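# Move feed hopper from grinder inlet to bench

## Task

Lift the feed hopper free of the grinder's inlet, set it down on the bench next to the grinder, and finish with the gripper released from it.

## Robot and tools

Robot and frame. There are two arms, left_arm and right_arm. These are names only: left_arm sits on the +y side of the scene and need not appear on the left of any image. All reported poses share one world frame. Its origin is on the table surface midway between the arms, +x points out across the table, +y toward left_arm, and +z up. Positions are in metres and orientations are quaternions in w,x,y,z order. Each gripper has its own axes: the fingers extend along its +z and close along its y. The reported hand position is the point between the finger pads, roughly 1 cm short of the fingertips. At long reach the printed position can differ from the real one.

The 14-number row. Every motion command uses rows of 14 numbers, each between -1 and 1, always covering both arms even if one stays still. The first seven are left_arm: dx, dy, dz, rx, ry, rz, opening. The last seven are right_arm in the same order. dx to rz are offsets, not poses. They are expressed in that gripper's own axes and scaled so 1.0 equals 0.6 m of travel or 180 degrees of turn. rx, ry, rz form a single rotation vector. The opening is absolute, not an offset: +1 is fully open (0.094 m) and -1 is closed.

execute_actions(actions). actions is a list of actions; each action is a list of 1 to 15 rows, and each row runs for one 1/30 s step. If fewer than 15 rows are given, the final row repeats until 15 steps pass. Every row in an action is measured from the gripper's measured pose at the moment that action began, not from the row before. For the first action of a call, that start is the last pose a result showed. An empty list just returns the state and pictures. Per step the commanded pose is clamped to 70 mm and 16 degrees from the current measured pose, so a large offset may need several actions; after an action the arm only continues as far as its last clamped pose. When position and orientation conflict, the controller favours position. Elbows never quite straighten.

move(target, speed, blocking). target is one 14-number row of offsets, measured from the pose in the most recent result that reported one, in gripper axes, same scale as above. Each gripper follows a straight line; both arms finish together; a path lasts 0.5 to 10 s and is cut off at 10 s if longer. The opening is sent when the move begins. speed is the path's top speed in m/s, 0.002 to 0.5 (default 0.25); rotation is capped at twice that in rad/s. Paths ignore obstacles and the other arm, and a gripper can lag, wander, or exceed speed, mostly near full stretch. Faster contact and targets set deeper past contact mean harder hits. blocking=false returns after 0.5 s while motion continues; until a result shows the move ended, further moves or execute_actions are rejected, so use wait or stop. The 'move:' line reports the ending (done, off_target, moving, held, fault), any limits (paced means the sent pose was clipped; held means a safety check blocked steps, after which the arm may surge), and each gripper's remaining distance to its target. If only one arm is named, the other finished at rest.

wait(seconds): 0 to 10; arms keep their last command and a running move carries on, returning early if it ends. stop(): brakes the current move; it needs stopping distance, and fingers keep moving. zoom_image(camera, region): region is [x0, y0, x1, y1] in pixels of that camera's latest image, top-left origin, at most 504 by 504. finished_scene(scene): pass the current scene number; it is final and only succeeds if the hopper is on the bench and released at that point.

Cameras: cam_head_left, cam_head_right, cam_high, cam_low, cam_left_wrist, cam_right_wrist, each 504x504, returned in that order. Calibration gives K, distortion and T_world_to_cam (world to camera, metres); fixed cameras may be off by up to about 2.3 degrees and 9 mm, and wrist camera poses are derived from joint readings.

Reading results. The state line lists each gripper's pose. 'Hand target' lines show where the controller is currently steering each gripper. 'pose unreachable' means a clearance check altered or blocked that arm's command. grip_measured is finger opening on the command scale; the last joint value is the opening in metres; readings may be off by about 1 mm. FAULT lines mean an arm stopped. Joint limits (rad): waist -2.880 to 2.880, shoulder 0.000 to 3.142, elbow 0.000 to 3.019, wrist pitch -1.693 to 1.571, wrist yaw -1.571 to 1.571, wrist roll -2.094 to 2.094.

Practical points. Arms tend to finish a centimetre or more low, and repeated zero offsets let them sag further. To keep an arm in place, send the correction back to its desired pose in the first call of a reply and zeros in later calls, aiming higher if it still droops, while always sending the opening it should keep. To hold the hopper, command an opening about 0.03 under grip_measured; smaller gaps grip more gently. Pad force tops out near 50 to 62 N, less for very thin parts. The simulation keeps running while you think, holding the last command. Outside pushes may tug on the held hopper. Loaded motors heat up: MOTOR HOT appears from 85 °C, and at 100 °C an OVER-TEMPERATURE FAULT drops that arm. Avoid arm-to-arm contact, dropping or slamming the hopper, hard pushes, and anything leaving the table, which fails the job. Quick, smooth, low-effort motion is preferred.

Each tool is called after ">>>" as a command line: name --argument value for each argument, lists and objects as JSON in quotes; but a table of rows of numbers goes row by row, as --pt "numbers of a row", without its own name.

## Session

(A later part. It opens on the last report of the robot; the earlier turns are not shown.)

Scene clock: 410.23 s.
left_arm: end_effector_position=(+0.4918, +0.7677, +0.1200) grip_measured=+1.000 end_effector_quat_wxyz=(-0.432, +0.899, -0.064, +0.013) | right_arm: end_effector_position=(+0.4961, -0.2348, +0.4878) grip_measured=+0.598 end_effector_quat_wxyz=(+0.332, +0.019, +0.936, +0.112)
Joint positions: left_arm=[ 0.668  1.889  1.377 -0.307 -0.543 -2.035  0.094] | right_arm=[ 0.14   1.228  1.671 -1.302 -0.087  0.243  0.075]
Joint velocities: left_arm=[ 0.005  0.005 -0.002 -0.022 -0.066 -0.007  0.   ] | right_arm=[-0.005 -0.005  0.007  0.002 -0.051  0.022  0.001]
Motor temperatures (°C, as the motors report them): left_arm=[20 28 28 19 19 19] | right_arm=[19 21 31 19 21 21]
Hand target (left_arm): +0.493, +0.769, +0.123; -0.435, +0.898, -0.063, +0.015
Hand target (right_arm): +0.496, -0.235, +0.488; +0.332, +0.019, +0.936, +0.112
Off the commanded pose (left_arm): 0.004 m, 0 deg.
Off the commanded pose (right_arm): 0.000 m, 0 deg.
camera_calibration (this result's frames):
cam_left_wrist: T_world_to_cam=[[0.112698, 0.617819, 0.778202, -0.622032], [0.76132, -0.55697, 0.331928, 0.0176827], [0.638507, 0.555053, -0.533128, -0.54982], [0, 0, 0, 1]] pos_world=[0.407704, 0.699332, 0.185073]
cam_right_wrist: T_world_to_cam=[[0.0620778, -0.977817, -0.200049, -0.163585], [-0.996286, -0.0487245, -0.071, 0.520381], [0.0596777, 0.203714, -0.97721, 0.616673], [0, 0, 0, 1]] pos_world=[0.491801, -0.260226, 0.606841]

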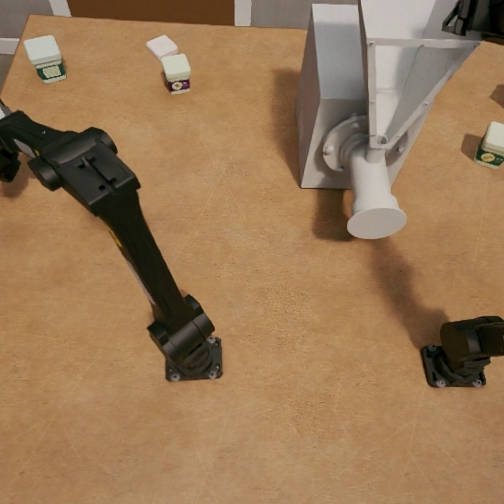

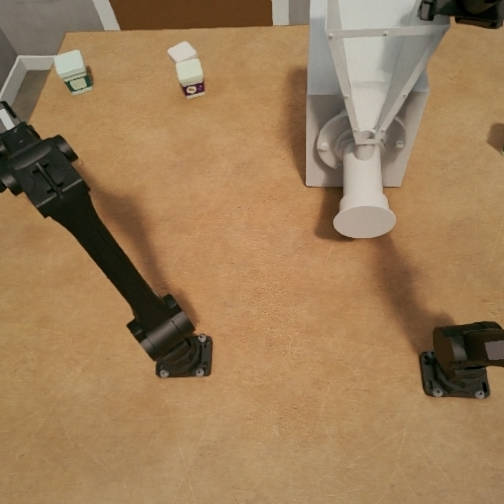

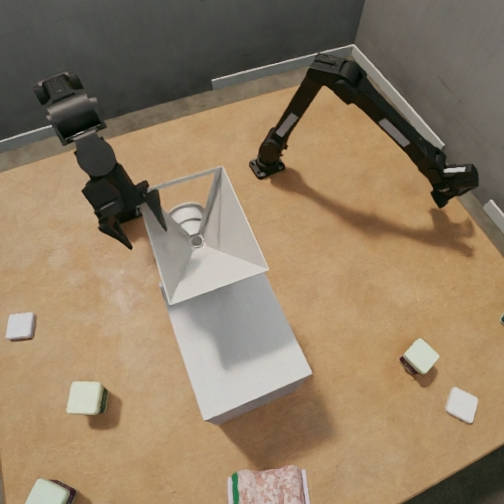

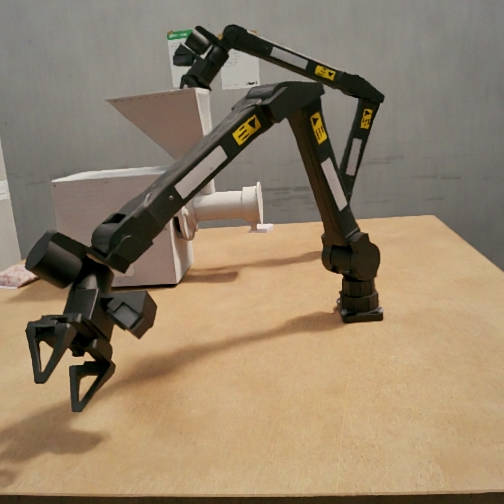

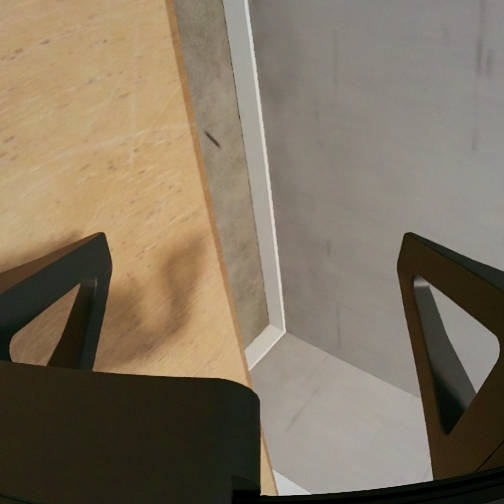

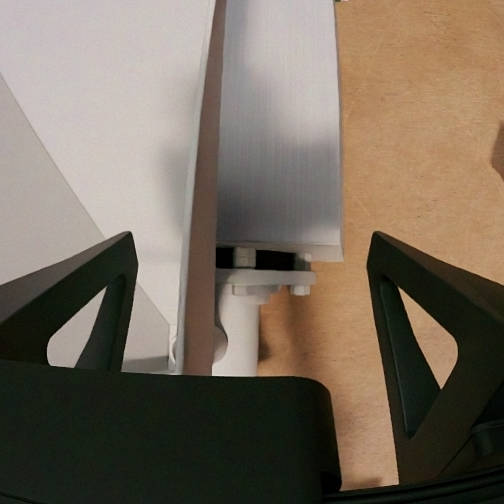

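>>> move --target '[0.006, -0.03, -0.018, 0, 0, 0, 1, -0.0582, 0.0243, 0.046, 0.0025, -0.011, 0.0347, 0.6]' --speed 0.06

Scene clock: 472.90 s.
left_arm: end_effector_position=(+0.4854, +0.7618, +0.1119) grip_measured=+1.000 end_effector_quat_wxyz=(-0.416, +0.907, -0.072, -0.002) | right_arm: end_effector_position=(+0.5295, -0.2285, +0.4775) grip_measured=+0.598 end_effector_quat_wxyz=(+0.327, +0.074, +0.935, +0.117)
Joint positions: left_arm=[ 0.668  1.889  1.375 -0.355 -0.543 -2.035  0.094] | right_arm=[ 0.153  1.303  1.708 -1.268 -0.053  0.362  0.075]
Joint velocities: left_arm=[-0.005 -0.015  0.012  0.032 -0.051 -0.051  0.   ] | right_arm=[-0.015 -0.005  0.002 -0.007  0.022  0.051 -0.001]
Motor temperatures (°C, as the motors report them): left_arm=[20 27 26 19 19 19] | right_arm=[19 21 30 19 20 20]
Hand target (left_arm): +0.496, +0.769, +0.141; -0.432, +0.899, -0.064, +0.013
Hand target (right_arm): +0.539, -0.220, +0.492; +0.341, +0.073, +0.929, +0.125
Off the commanded pose (left_arm): 0.032 m, 3 deg.
Off the commanded pose (right_arm): 0.020 m, 2 deg.
move: off_target (left_arm, right_arm)
camera_calibration (this result's frames):
cam_left_wrist: T_world_to_cam=[[0.140798, 0.643765, 0.752158, -0.641857], [0.773336, -0.545875, 0.322447, 0.00872574], [0.618165, 0.536271, -0.574705, -0.517945], [0, 0, 0, 1]] pos_world=[0.4038, 0.695727, 0.182299]
cam_right_wrist: T_world_to_cam=[[-0.0395557, -0.968141, -0.247261, -0.0830026], [-0.997269, 0.0536955, -0.0507041, 0.567495], [0.0623656, 0.24458, -0.967621, 0.606673], [0, 0, 0, 1]] pos_world=[0.524827, -0.25921, 0.595281]

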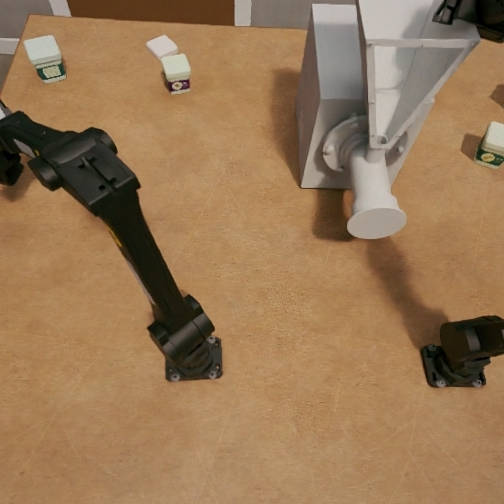

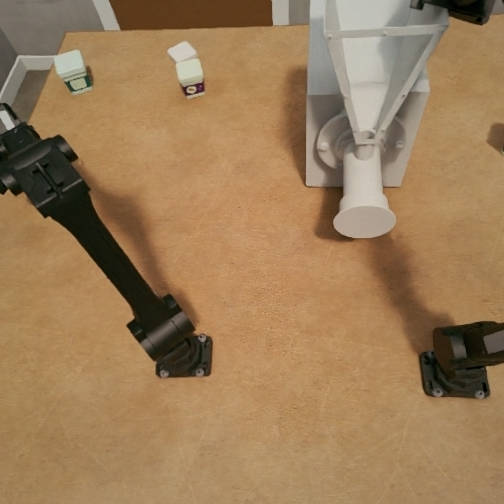

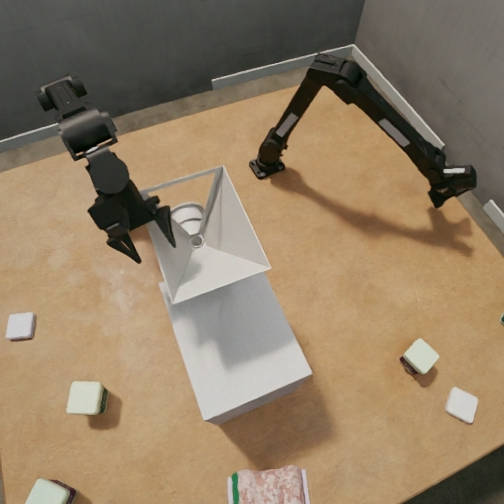

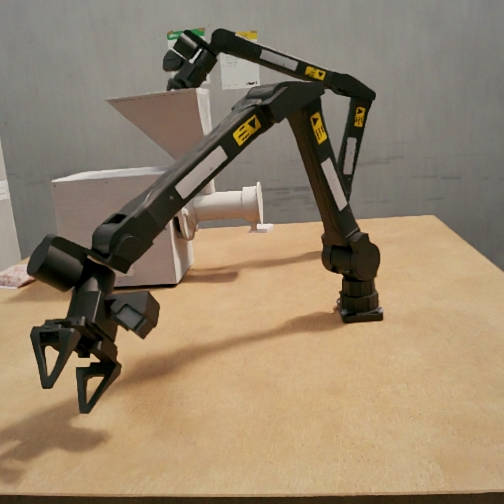

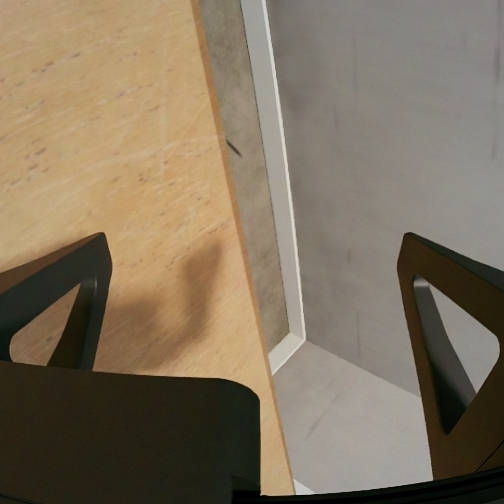

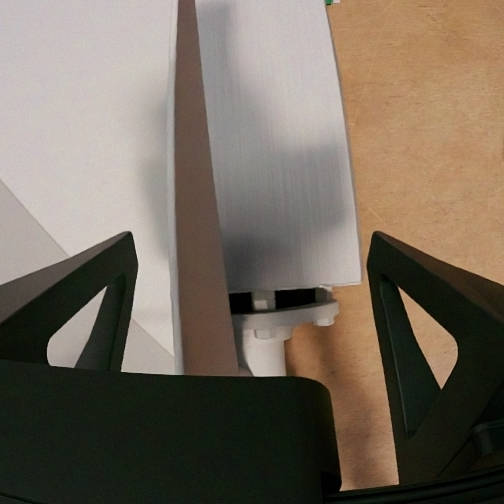

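>>> zoom_image --camera "cam_high" --region '[70, 150, 230, 310]'

>>> zoom_image --camera "cam_head_left" --region '[350, 0, 504, 120]'

>>> zoom_image --camera "cam_low" --region '[100, 10, 280, 170]'

Region (70, 150, 230, 310) of cam_high's 504x504 image, scaled by 3.150, with more detail than that image has.

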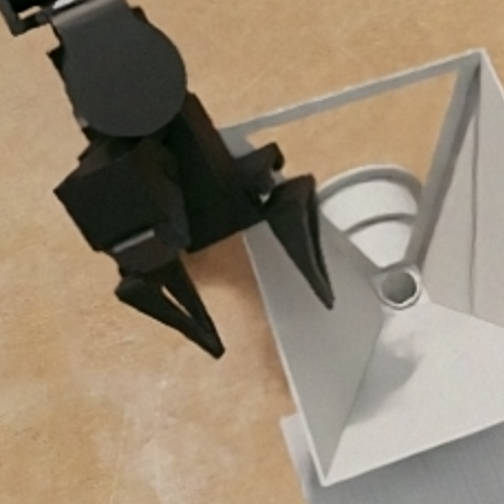

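Region (350, 0, 504, 120) of cam_head_left's 504x504 image, scaled by 3.273, with more detail than that image has; it fills the top 393 rows of this view, and the rest is white.

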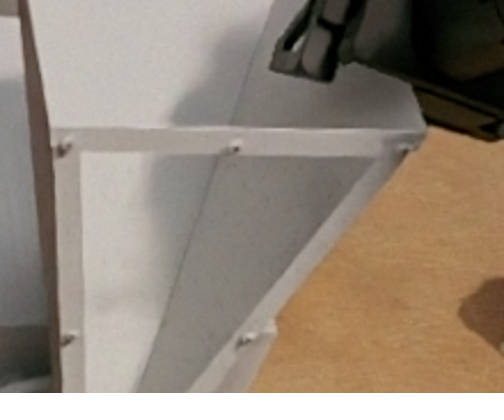

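Region (100, 10, 280, 170) of cam_low's 504x504 image, scaled by 2.800, with more detail than that image has.

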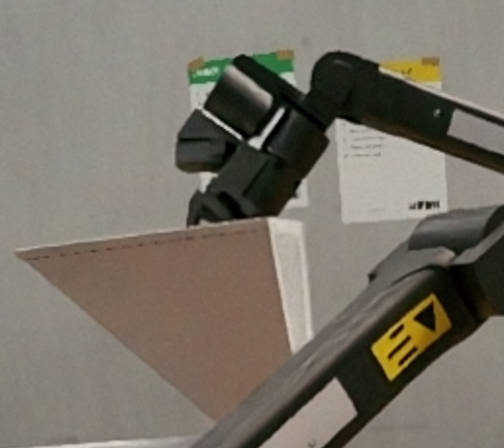

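>>> move --target '[0.006, -0.03, -0.018, 0, 0, 0, 1, -0.0295, 0.03, -0.0252, 0, 0, 0, 0.6]' --speed 0.05

Scene clock: 505.70 s.
left_arm: end_effector_position=(+0.4791, +0.7560, +0.1049) grip_measured=+1.000 end_effector_quat_wxyz=(-0.399, +0.913, -0.079, -0.017) | right_arm: end_effector_position=(+0.5309, -0.2285, +0.4784) grip_measured=+0.598 end_effector_quat_wxyz=(+0.308, +0.078, +0.942, +0.105)
Joint positions: left_arm=[ 0.668  1.889  1.374 -0.403 -0.543 -2.035  0.094] | right_arm=[ 0.159  1.338  1.763 -1.335 -0.035  0.367  0.075]
Joint velocities: left_arm=[ 0.005 -0.005 -0.012 -0.002 -0.022 -0.022  0.   ] | right_arm=[ 0.005 -0.024  0.012 -0.007 -0.051  0.022  0.   ]
Motor temperatures (°C, as the motors report them): left_arm=[20 28 28 19 20 19] | right_arm=[19 21 33 19 19 20]
Hand target (left_arm): +0.490, +0.764, +0.133; -0.416, +0.907, -0.072, -0.002
Hand target (right_arm): +0.533, -0.218, +0.504; +0.327, +0.074, +0.935, +0.118
Off the commanded pose (left_arm): 0.031 m, 3 deg.
Off the commanded pose (right_arm): 0.028 m, 3 deg.
move: off_target (left_arm, right_arm)
camera_calibration (this result's frames):
cam_left_wrist: T_world_to_cam=[[0.167298, 0.668234, 0.724896, -0.660289], [0.784725, -0.535359, 0.312405, 0.000327728], [0.596839, 0.51658, -0.613945, -0.485748], [0, 0, 0, 1]] pos_world=[0.400121, 0.692331, 0.180317]
cam_right_wrist: T_world_to_cam=[[-0.0590587, -0.972219, -0.226501, -0.0831965], [-0.998006, 0.0625692, -0.00834461, 0.551107], [0.0222848, 0.225556, -0.973975, 0.627416], [0, 0, 0, 1]] pos_world=[0.531112, -0.256885, 0.596843]

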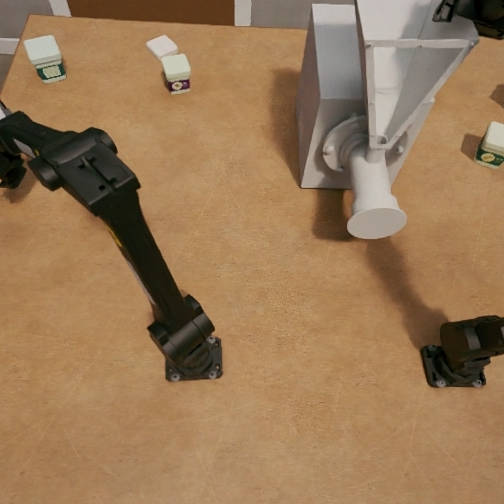

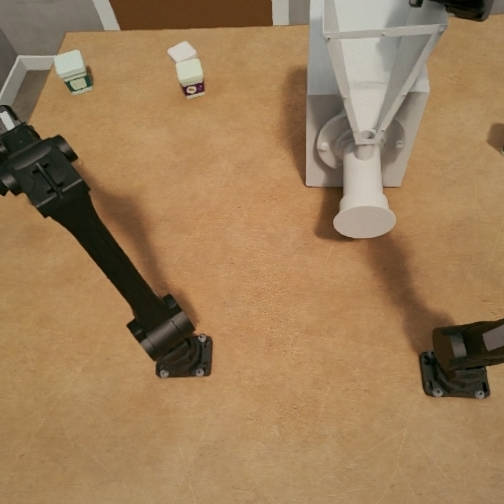

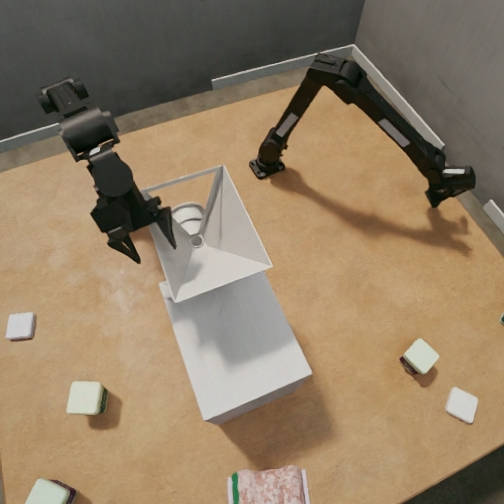

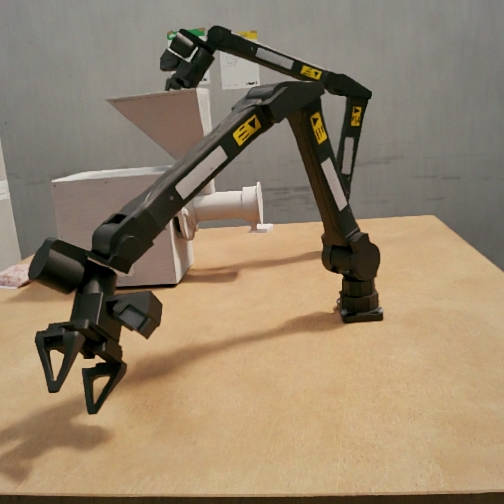

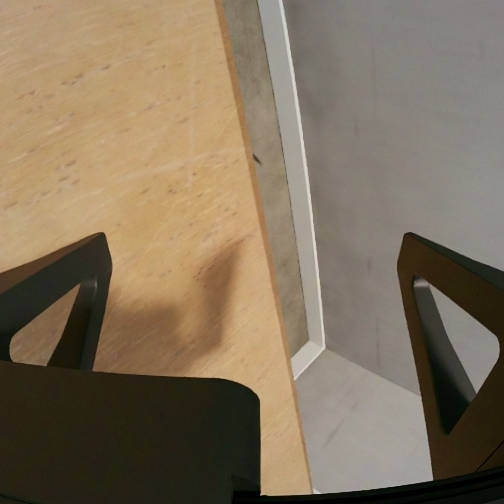

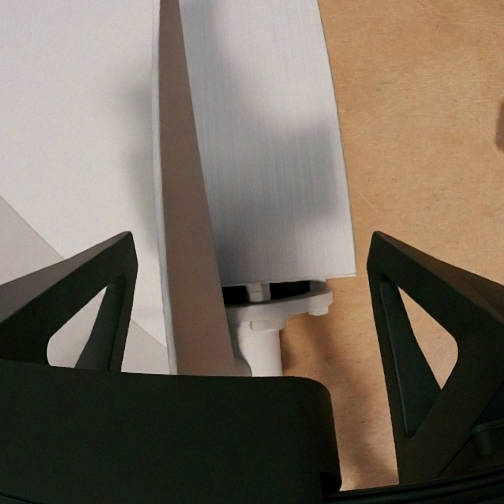

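>>> move --target '[0.006, -0.04, -0.024, 0, 0, 0, 1, -0.0353, 0.0507, -0.054, -0.0161, -0.0214, 0, 0.6]' --speed 0.05

Scene clock: 521.07 s.
left_arm: end_effector_position=(+0.4702, +0.7479, +0.0962) grip_measured=+1.000 end_effector_quat_wxyz=(-0.377, +0.921, -0.089, -0.038) | right_arm: end_effector_position=(+0.5301, -0.2267, +0.4903) grip_measured=+0.599 end_effector_quat_wxyz=(+0.317, +0.081, +0.939, +0.105)
Joint positions: left_arm=[ 0.668  1.889  1.374 -0.468 -0.543 -2.035  0.094] | right_arm=[ 0.167  1.338  1.789 -1.341 -0.021  0.378  0.075]
Joint velocities: left_arm=[-0.005 -0.005  0.002 -0.002  0.037 -0.022  0.   ] | right_arm=[-0.015 -0.005 -0.017 -0.007 -0.051 -0.037  0.   ]
Motor temperatures (°C, as the motors report them): left_arm=[20 28 28 19 20 19] | right_arm=[19 21 34 19 19 20]
Hand target (left_arm): +0.485, +0.759, +0.132; -0.400, +0.913, -0.079, -0.017
Hand target (right_arm): +0.529, -0.209, +0.522; +0.342, +0.073, +0.928, +0.126
Off the commanded pose (left_arm): 0.041 m, 4 deg.
Off the commanded pose (right_arm): 0.038 m, 4 deg.
move: off_target (left_arm, right_arm)
camera_calibration (this result's frames):
cam_left_wrist: T_world_to_cam=[[0.201499, 0.699813, 0.685317, -0.682928], [0.799521, -0.521697, 0.297655, -0.0101362], [0.565831, 0.487948, -0.664637, -0.440737], [0, 0, 0, 1]] pos_world=[0.395096, 0.687691, 0.178109]
cam_right_wrist: T_world_to_cam=[[-0.0629673, -0.971653, -0.22787, -0.075957], [-0.997081, 0.0711248, -0.0277576, 0.56125], [0.043178, 0.225457, -0.973296, 0.627187], [0, 0, 0, 1]] pos_world=[0.527748, -0.255126, 0.60871]

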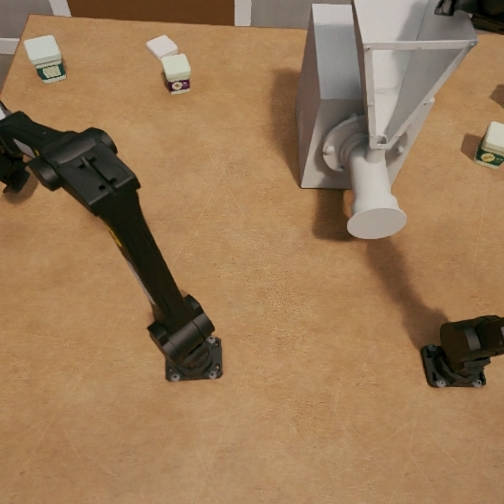

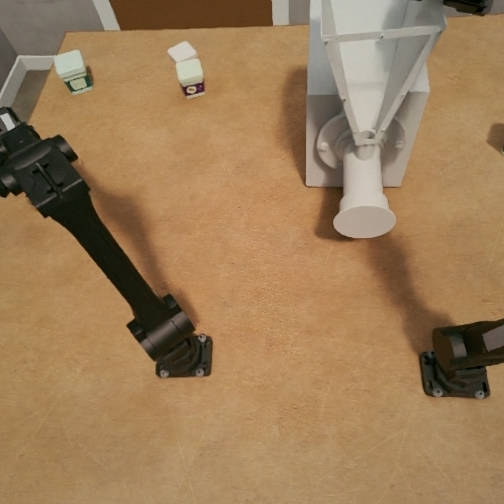

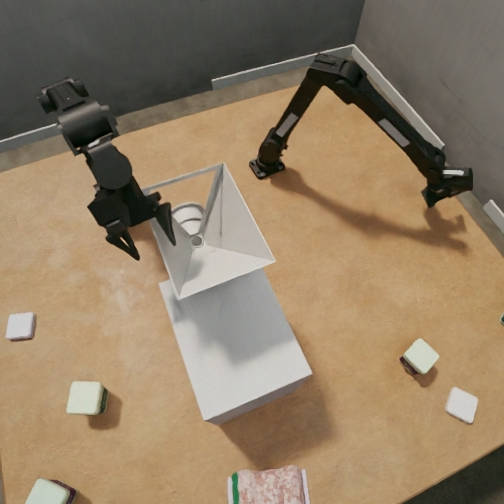

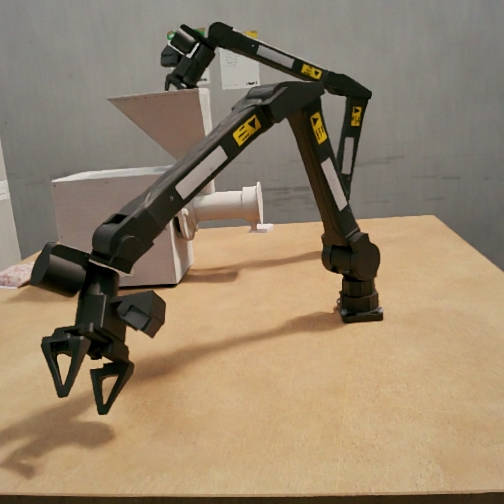

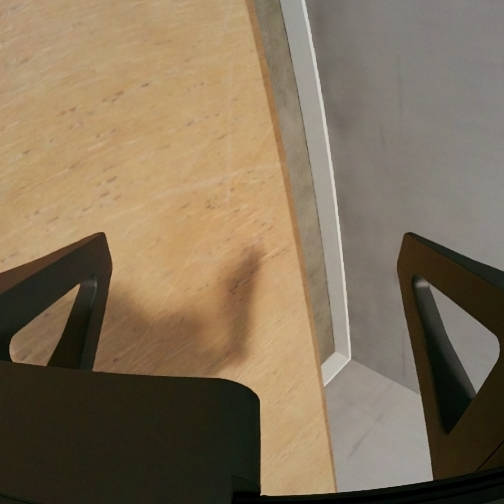

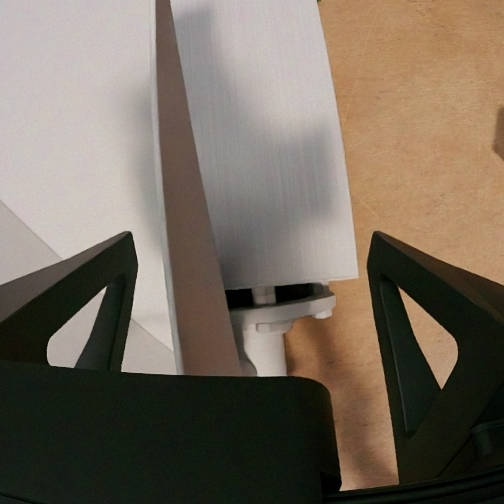

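>>> zoom_image --camera "cam_high" --region '[70, 150, 290, 320]'

>>> zoom_image --camera "cam_head_right" --region '[300, 0, 504, 170]'

>>> zoom_image --camera "cam_low" --region '[100, 10, 280, 200]'

Region (70, 150, 290, 320) of cam_high's 504x504 image, scaled by 2.291, with more detail than that image has; it fills the top 389 rows of this view, and the rest is white.

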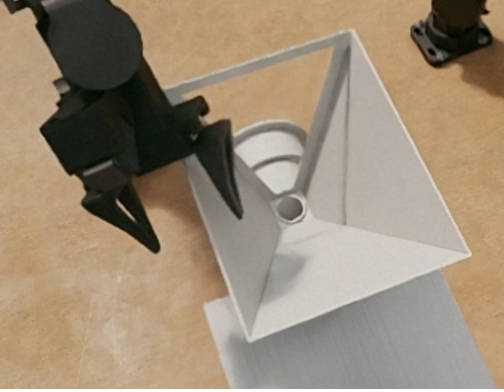

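Region (300, 0, 504, 170) of cam_head_right's 504x504 image, scaled by 2.471, with more detail than that image has.

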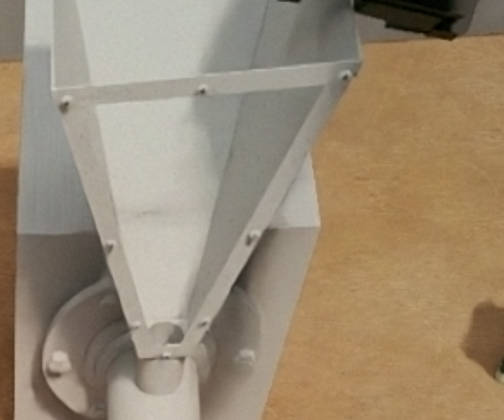

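Region (100, 10, 280, 200) of cam_low's 504x504 image, scaled by 2.653, with more detail than that image has; it fills the left 477 columns of this view, and the rest is white.

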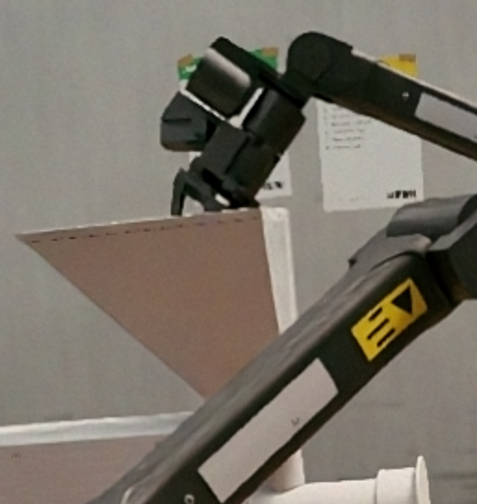

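>>> wait --seconds 0.5

Scene clock: 552.93 s.
left_arm: end_effector_position=(+0.4702, +0.7479, +0.0962) grip_measured=+1.000 end_effector_quat_wxyz=(-0.377, +0.921, -0.089, -0.038) | right_arm: end_effector_position=(+0.5301, -0.2267, +0.4903) grip_measured=+0.599 end_effector_quat_wxyz=(+0.317, +0.081, +0.939, +0.105)
Joint positions: left_arm=[ 0.668  1.889  1.374 -0.468 -0.543 -2.035  0.094] | right_arm=[ 0.167  1.338  1.789 -1.341 -0.021  0.379  0.075]
Joint velocities: left_arm=[ 0.005 -0.024 -0.007 -0.032 -0.022 -0.037  0.   ] | right_arm=[ 0.005 -0.005  0.012 -0.007 -0.066 -0.022  0.   ]
Motor temperatures (°C, as the motors report them): left_arm=[20 28 29 19 20 19] | right_arm=[19 22 36 19 19 19]
Hand target (left_arm): +0.485, +0.759, +0.132; -0.400, +0.913, -0.079, -0.017
Hand target (right_arm): +0.529, -0.209, +0.522; +0.342, +0.073, +0.928, +0.126
Off the commanded pose (left_arm): 0.041 m, 4 deg.
Off the commanded pose (right_arm): 0.038 m, 4 deg.
wait: 0.50 s; at rest from the start
camera_calibration (this result's frames):
cam_left_wrist: T_world_to_cam=[[0.201499, 0.699813, 0.685317, -0.682928], [0.799521, -0.521697, 0.297655, -0.0101362], [0.565831, 0.487948, -0.664637, -0.440737], [0, 0, 0, 1]] pos_world=[0.395096, 0.687691, 0.178109]
cam_right_wrist: T_world_to_cam=[[-0.0632677, -0.971581, -0.228094, -0.0756717], [-0.997062, 0.0714266, -0.0276858, 0.561273], [0.0431909, 0.225672, -0.973246, 0.627205], [0, 0, 0, 1]] pos_world=[0.527746, -0.255153, 0.608703]

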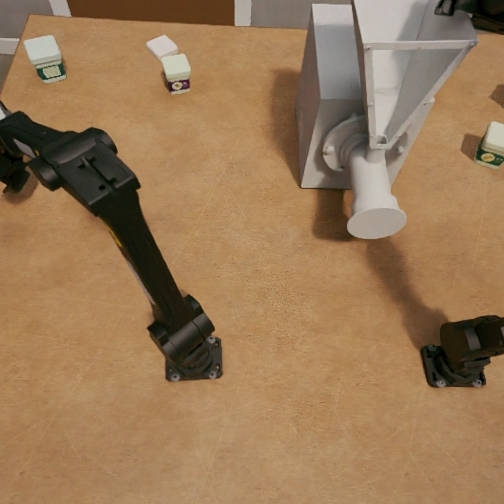

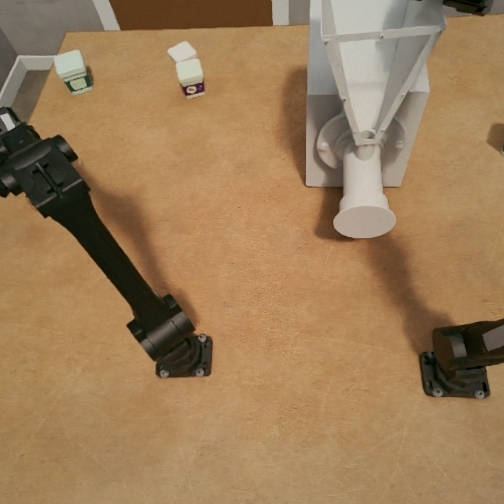

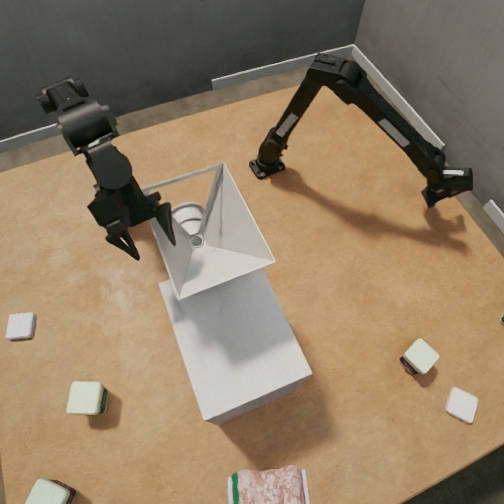

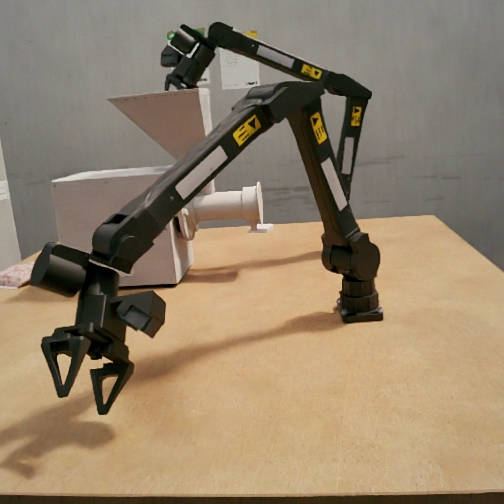

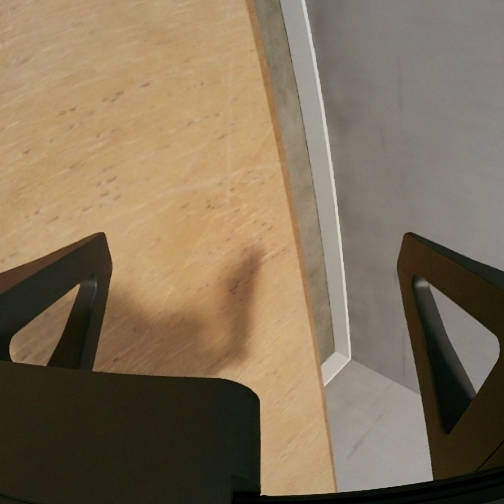

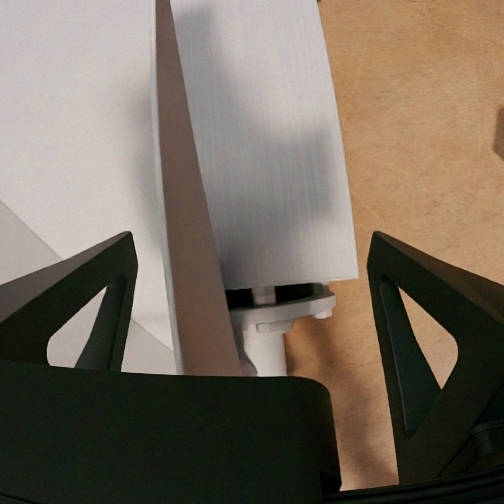

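>>> execute_actions --actions '[[[0.01, -0.07, -0.04, 0, 0, 0, 1, -0.0035, 0.06, -0.012, 0, 0, 0, 0.3]], [[0.005, -0.035, -0.02, 0, 0, 0, 1, -0.0035, 0.05, -0.012, 0, 0, 0, 0.1]]]'

Scene clock: 571.33 s.
left_arm: end_effector_position=(+0.4641, +0.7422, +0.1071) grip_measured=+1.000 end_effector_quat_wxyz=(-0.339, +0.932, -0.105, -0.071) | right_arm: end_effector_position=(+0.5243, -0.2095, +0.4934) grip_measured=+0.102 end_effector_quat_wxyz=(+0.312, +0.075, +0.945, +0.064)
Joint positions: left_arm=[ 0.668  1.89   1.442 -0.644 -0.543 -2.035  0.094] | right_arm=[ 0.241  1.363  1.837 -1.402  0.089  0.4    0.052]
Joint velocities: left_arm=[-0.005  0.024 -0.017 -0.012 -0.007 -0.037  0.   ] | right_arm=[-0.015 -0.005 -0.002  0.002 -0.066  0.007 -0.   ]
Motor temperatures (°C, as the motors report them): left_arm=[20 28 30 19 20 19] | right_arm=[19 22 37 19 19 19]
Hand target (left_arm): +0.478, +0.754, +0.133; -0.357, +0.927, -0.098, -0.055
Hand target (right_arm): +0.530, -0.207, +0.500; +0.315, +0.080, +0.943, +0.069
Off the commanded pose (left_arm): 0.032 m, 3 deg.
Off the commanded pose (right_arm): 0.010 m, 1 deg.
camera_calibration (this result's frames):
cam_left_wrist: T_world_to_cam=[[0.252915, 0.747288, 0.614488, -0.736676], [0.822009, -0.500933, 0.270863, -0.0343954], [0.51023, 0.436609, -0.740971, -0.355213], [0, 0, 0, 1]] pos_world=[0.39583, 0.688368, 0.198792]
cam_right_wrist: T_world_to_cam=[[-0.0774164, -0.98595, -0.148018, -0.0937545], [-0.996638, 0.0805229, -0.015102, 0.549841], [0.0268087, 0.146352, -0.988869, 0.626216], [0, 0, 0, 1]] pos_world=[0.523947, -0.22836, 0.613672]

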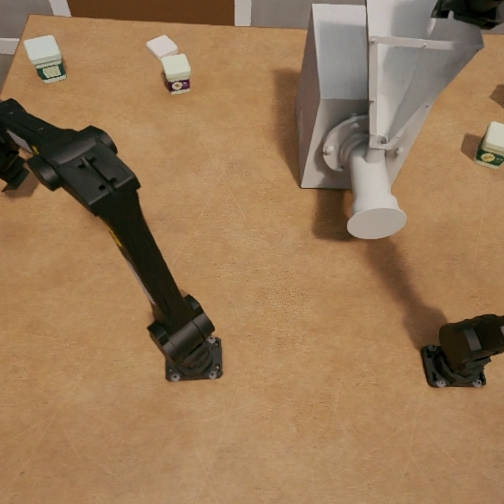

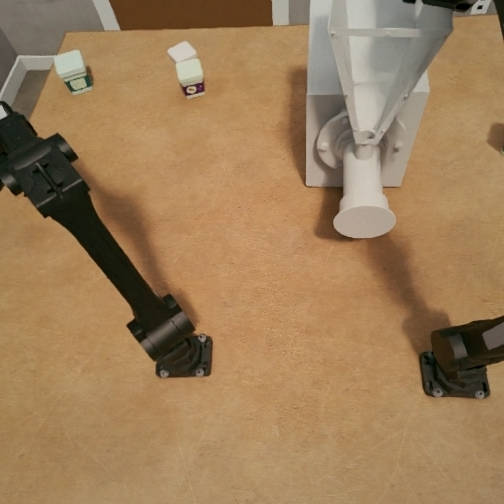

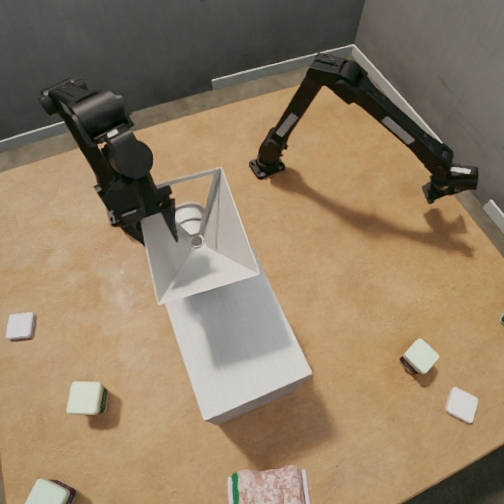

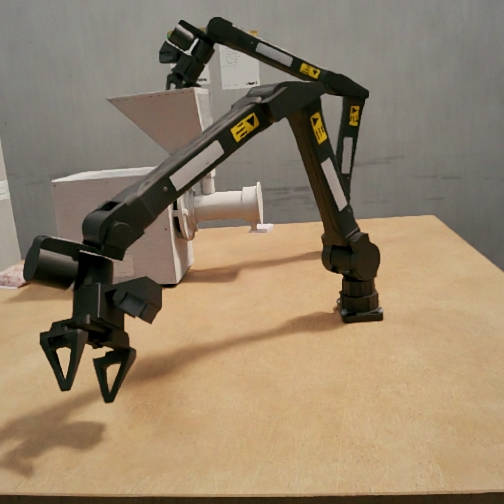

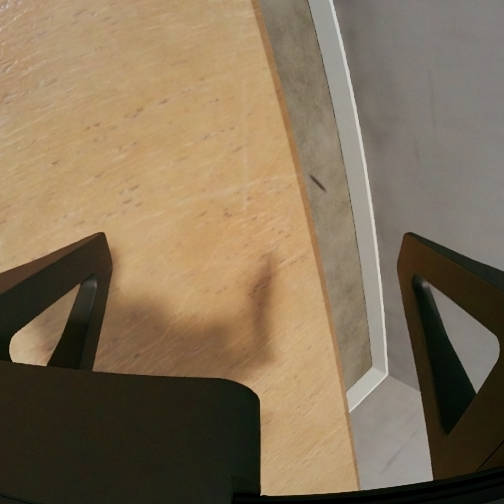

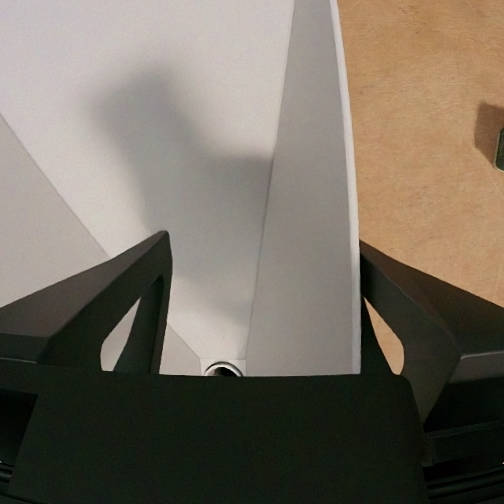

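>>> execute_actions --actions '[[[0.005, -0.035, -0.02, 0, 0, 0, 1, -0.005, 0.0, -0.012, -0.0495, -0.0144, 0, 0.1]], [[0.005, -0.035, -0.02, 0, 0, 0, 1, -0.005, 0.0, -0.010, -0.015, -0.005, 0, -0.2]]]'

Scene clock: 588.87 s.
left_arm: end_effector_position=(+0.4531, +0.7320, +0.1054) grip_measured=+1.000 end_effector_quat_wxyz=(-0.306, +0.939, -0.119, -0.099) | right_arm: end_effector_position=(+0.5156, -0.2092, +0.5039) grip_measured=-0.198 end_effector_quat_wxyz=(+0.335, +0.049, +0.928, +0.157)
Joint positions: left_arm=[ 0.668  1.89   1.462 -0.755 -0.543 -2.035  0.094] | right_arm=[ 0.172  1.283  1.744 -1.281 -0.125  0.358  0.038]
Joint velocities: left_arm=[-0.005 -0.005  0.022 -0.002 -0.095 -0.037  0.   ] | right_arm=[-0.005 -0.005  0.012  0.002  0.066 -0.051 -0.001]
Motor temperatures (°C, as the motors report them): left_arm=[20 28 30 19 20 19] | right_arm=[19 22 35 19 19 19]
Hand target (left_arm): +0.467, +0.744, +0.126; -0.322, +0.936, -0.113, -0.085
Hand target (right_arm): +0.516, -0.213, +0.509; +0.345, +0.049, +0.924, +0.158
Off the commanded pose (left_arm): 0.028 m, 2 deg.
Off the commanded pose (right_arm): 0.007 m, 1 deg.
camera_calibration (this result's frames):
cam_left_wrist: T_world_to_cam=[[0.292059, 0.783431, 0.548577, -0.762466], [0.839391, -0.484883, 0.245582, -0.0469249], [0.458393, 0.388746, -0.79922, -0.281717], [0, 0, 0, 1]] pos_world=[0.391211, 0.684103, 0.204641]
cam_right_wrist: T_world_to_cam=[[0.0364576, -0.952028, -0.303833, -0.0656499], [-0.996579, -0.0120727, -0.0817533, 0.555524], [0.0741633, 0.305774, -0.949211, 0.625727], [0, 0, 0, 1]] pos_world=[0.509612, -0.247125, 0.619417]

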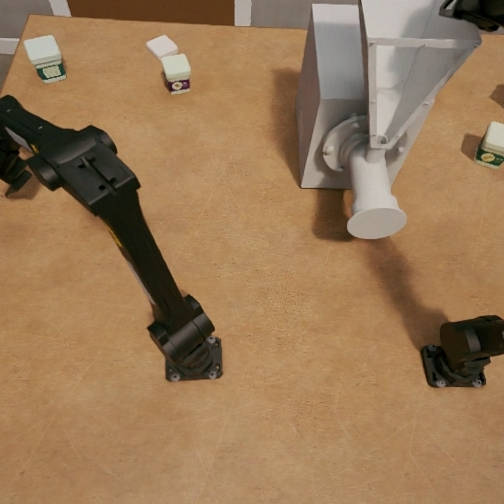

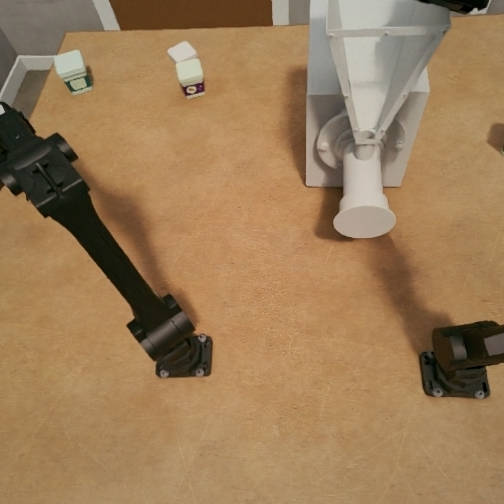

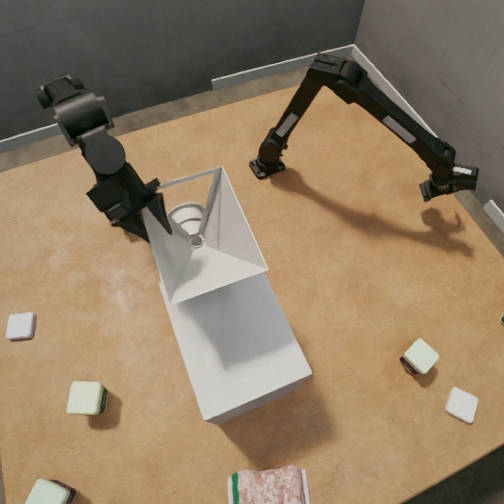

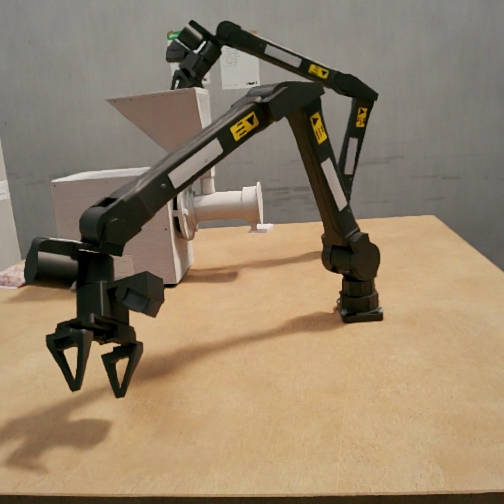

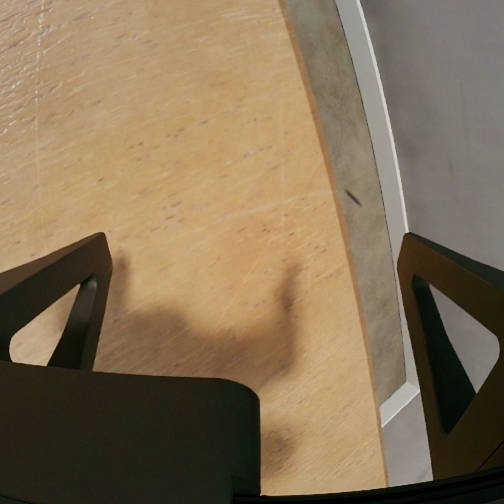

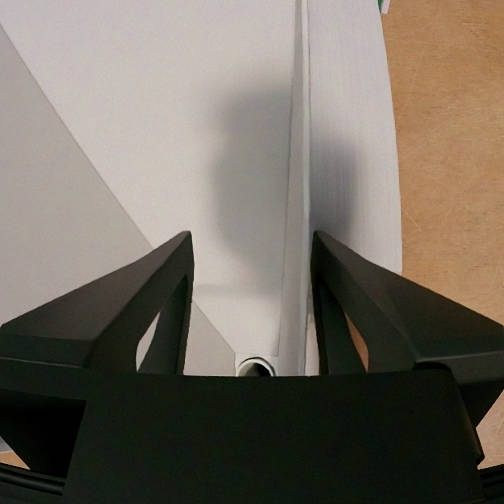

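>>> execute_actions --actions '[[[0.005, -0.035, -0.02, 0, 0, 0, 1, 0.0, -0.010, 0.012, 0, 0, 0, -0.2], [0.005, -0.035, -0.02, 0, 0, 0, 1, 0.0, -0.016, 0.022, 0, 0, 0, -0.2], [0.005, -0.035, -0.02, 0, 0, 0, 1, 0.0, -0.02, 0.03, 0, 0, 0, -0.2]], [[0.005, -0.035, -0.02, 0, 0, 0, 1, -0.004, 0.0, -0.006, 0, 0, 0, -0.2]]]'

Scene clock: 613.83 s.
left_arm: end_effector_position=(+0.4459, +0.7254, +0.1101) grip_measured=+1.000 end_effector_quat_wxyz=(-0.278, +0.944, -0.130, -0.123) | right_arm: end_effector_position=(+0.5216, -0.2141, +0.4985) grip_measured=-0.198 end_effector_quat_wxyz=(+0.342, +0.050, +0.924, +0.162)
Joint positions: left_arm=[ 0.668  1.895  1.499 -0.866 -0.543 -2.035  0.094] | right_arm=[ 0.154  1.279  1.716 -1.243 -0.141  0.35   0.038]
Joint velocities: left_arm=[ 0.015 -0.015  0.007  0.002 -0.066 -0.022  0.   ] | right_arm=[-0.015 -0.005 -0.002 -0.012 -0.007  0.007 -0.   ]
Motor temperatures (°C, as the motors report them): left_arm=[20 28 30 19 20 19] | right_arm=[19 22 33 19 19 19]
Hand target (left_arm): +0.459, +0.737, +0.128; -0.292, +0.942, -0.125, -0.111
Hand target (right_arm): +0.521, -0.216, +0.502; +0.342, +0.050, +0.924, +0.161
Off the commanded pose (left_arm): 0.025 m, 2 deg.
Off the commanded pose (right_arm): 0.004 m, 0 deg.
camera_calibration (this result's frames):
cam_left_wrist: T_world_to_cam=[[0.321871, 0.810958, 0.488617, -0.784496], [0.852841, -0.472465, 0.22235, -0.0577487], [0.411171, 0.345145, -0.84369, -0.214512], [0, 0, 0, 1]] pos_world=[0.389958, 0.682947, 0.215177]
cam_right_wrist: T_world_to_cam=[[0.0398283, -0.949363, -0.311647, -0.0694417], [-0.995336, -0.0102679, -0.0959244, 0.567776], [0.0878671, 0.314014, -0.945344, 0.614375], [0, 0, 0, 1]] pos_world=[0.51391, -0.253018, 0.613618]

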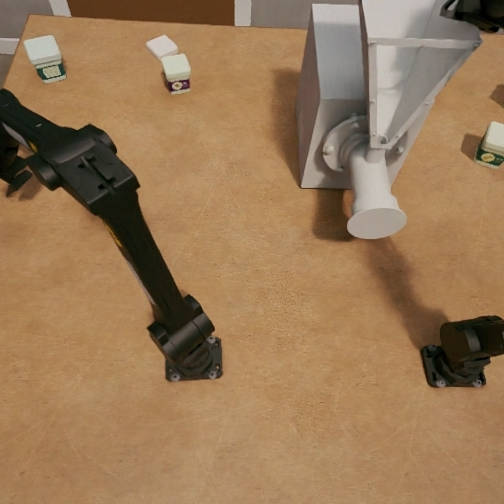

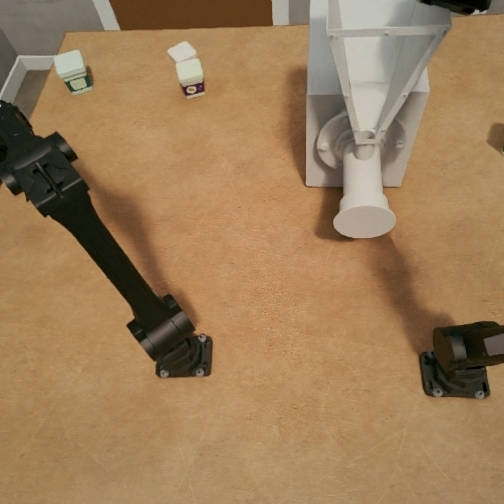

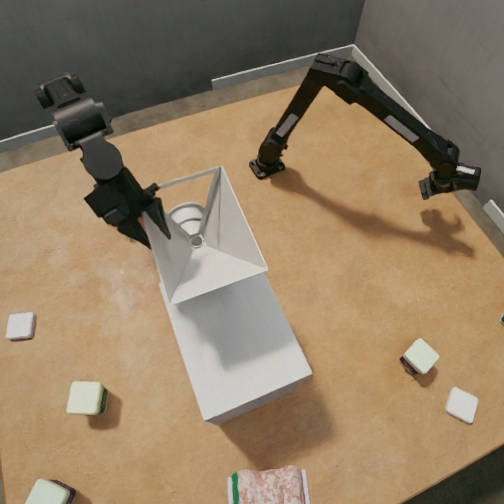

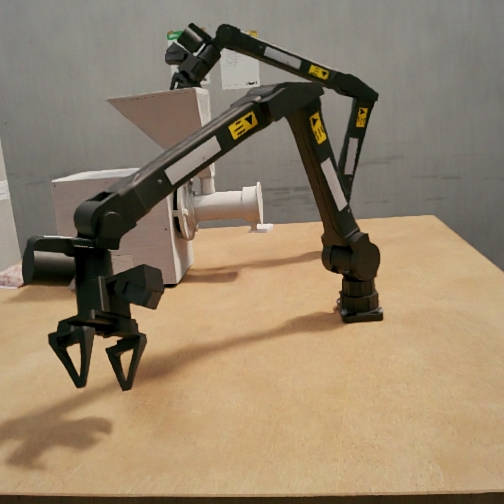

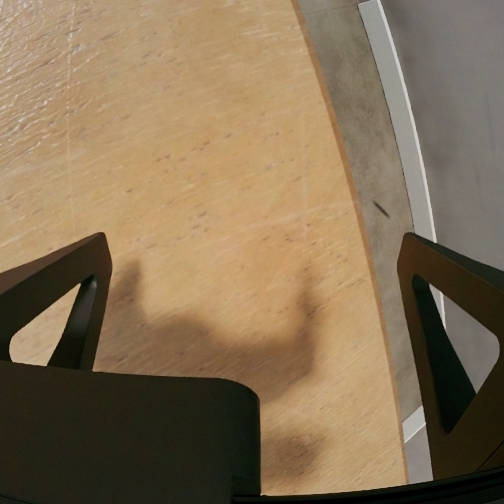

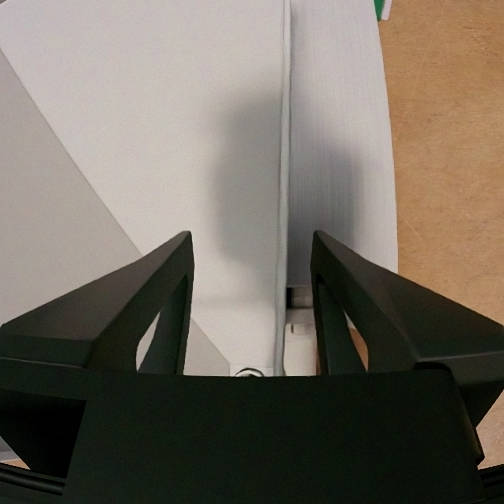

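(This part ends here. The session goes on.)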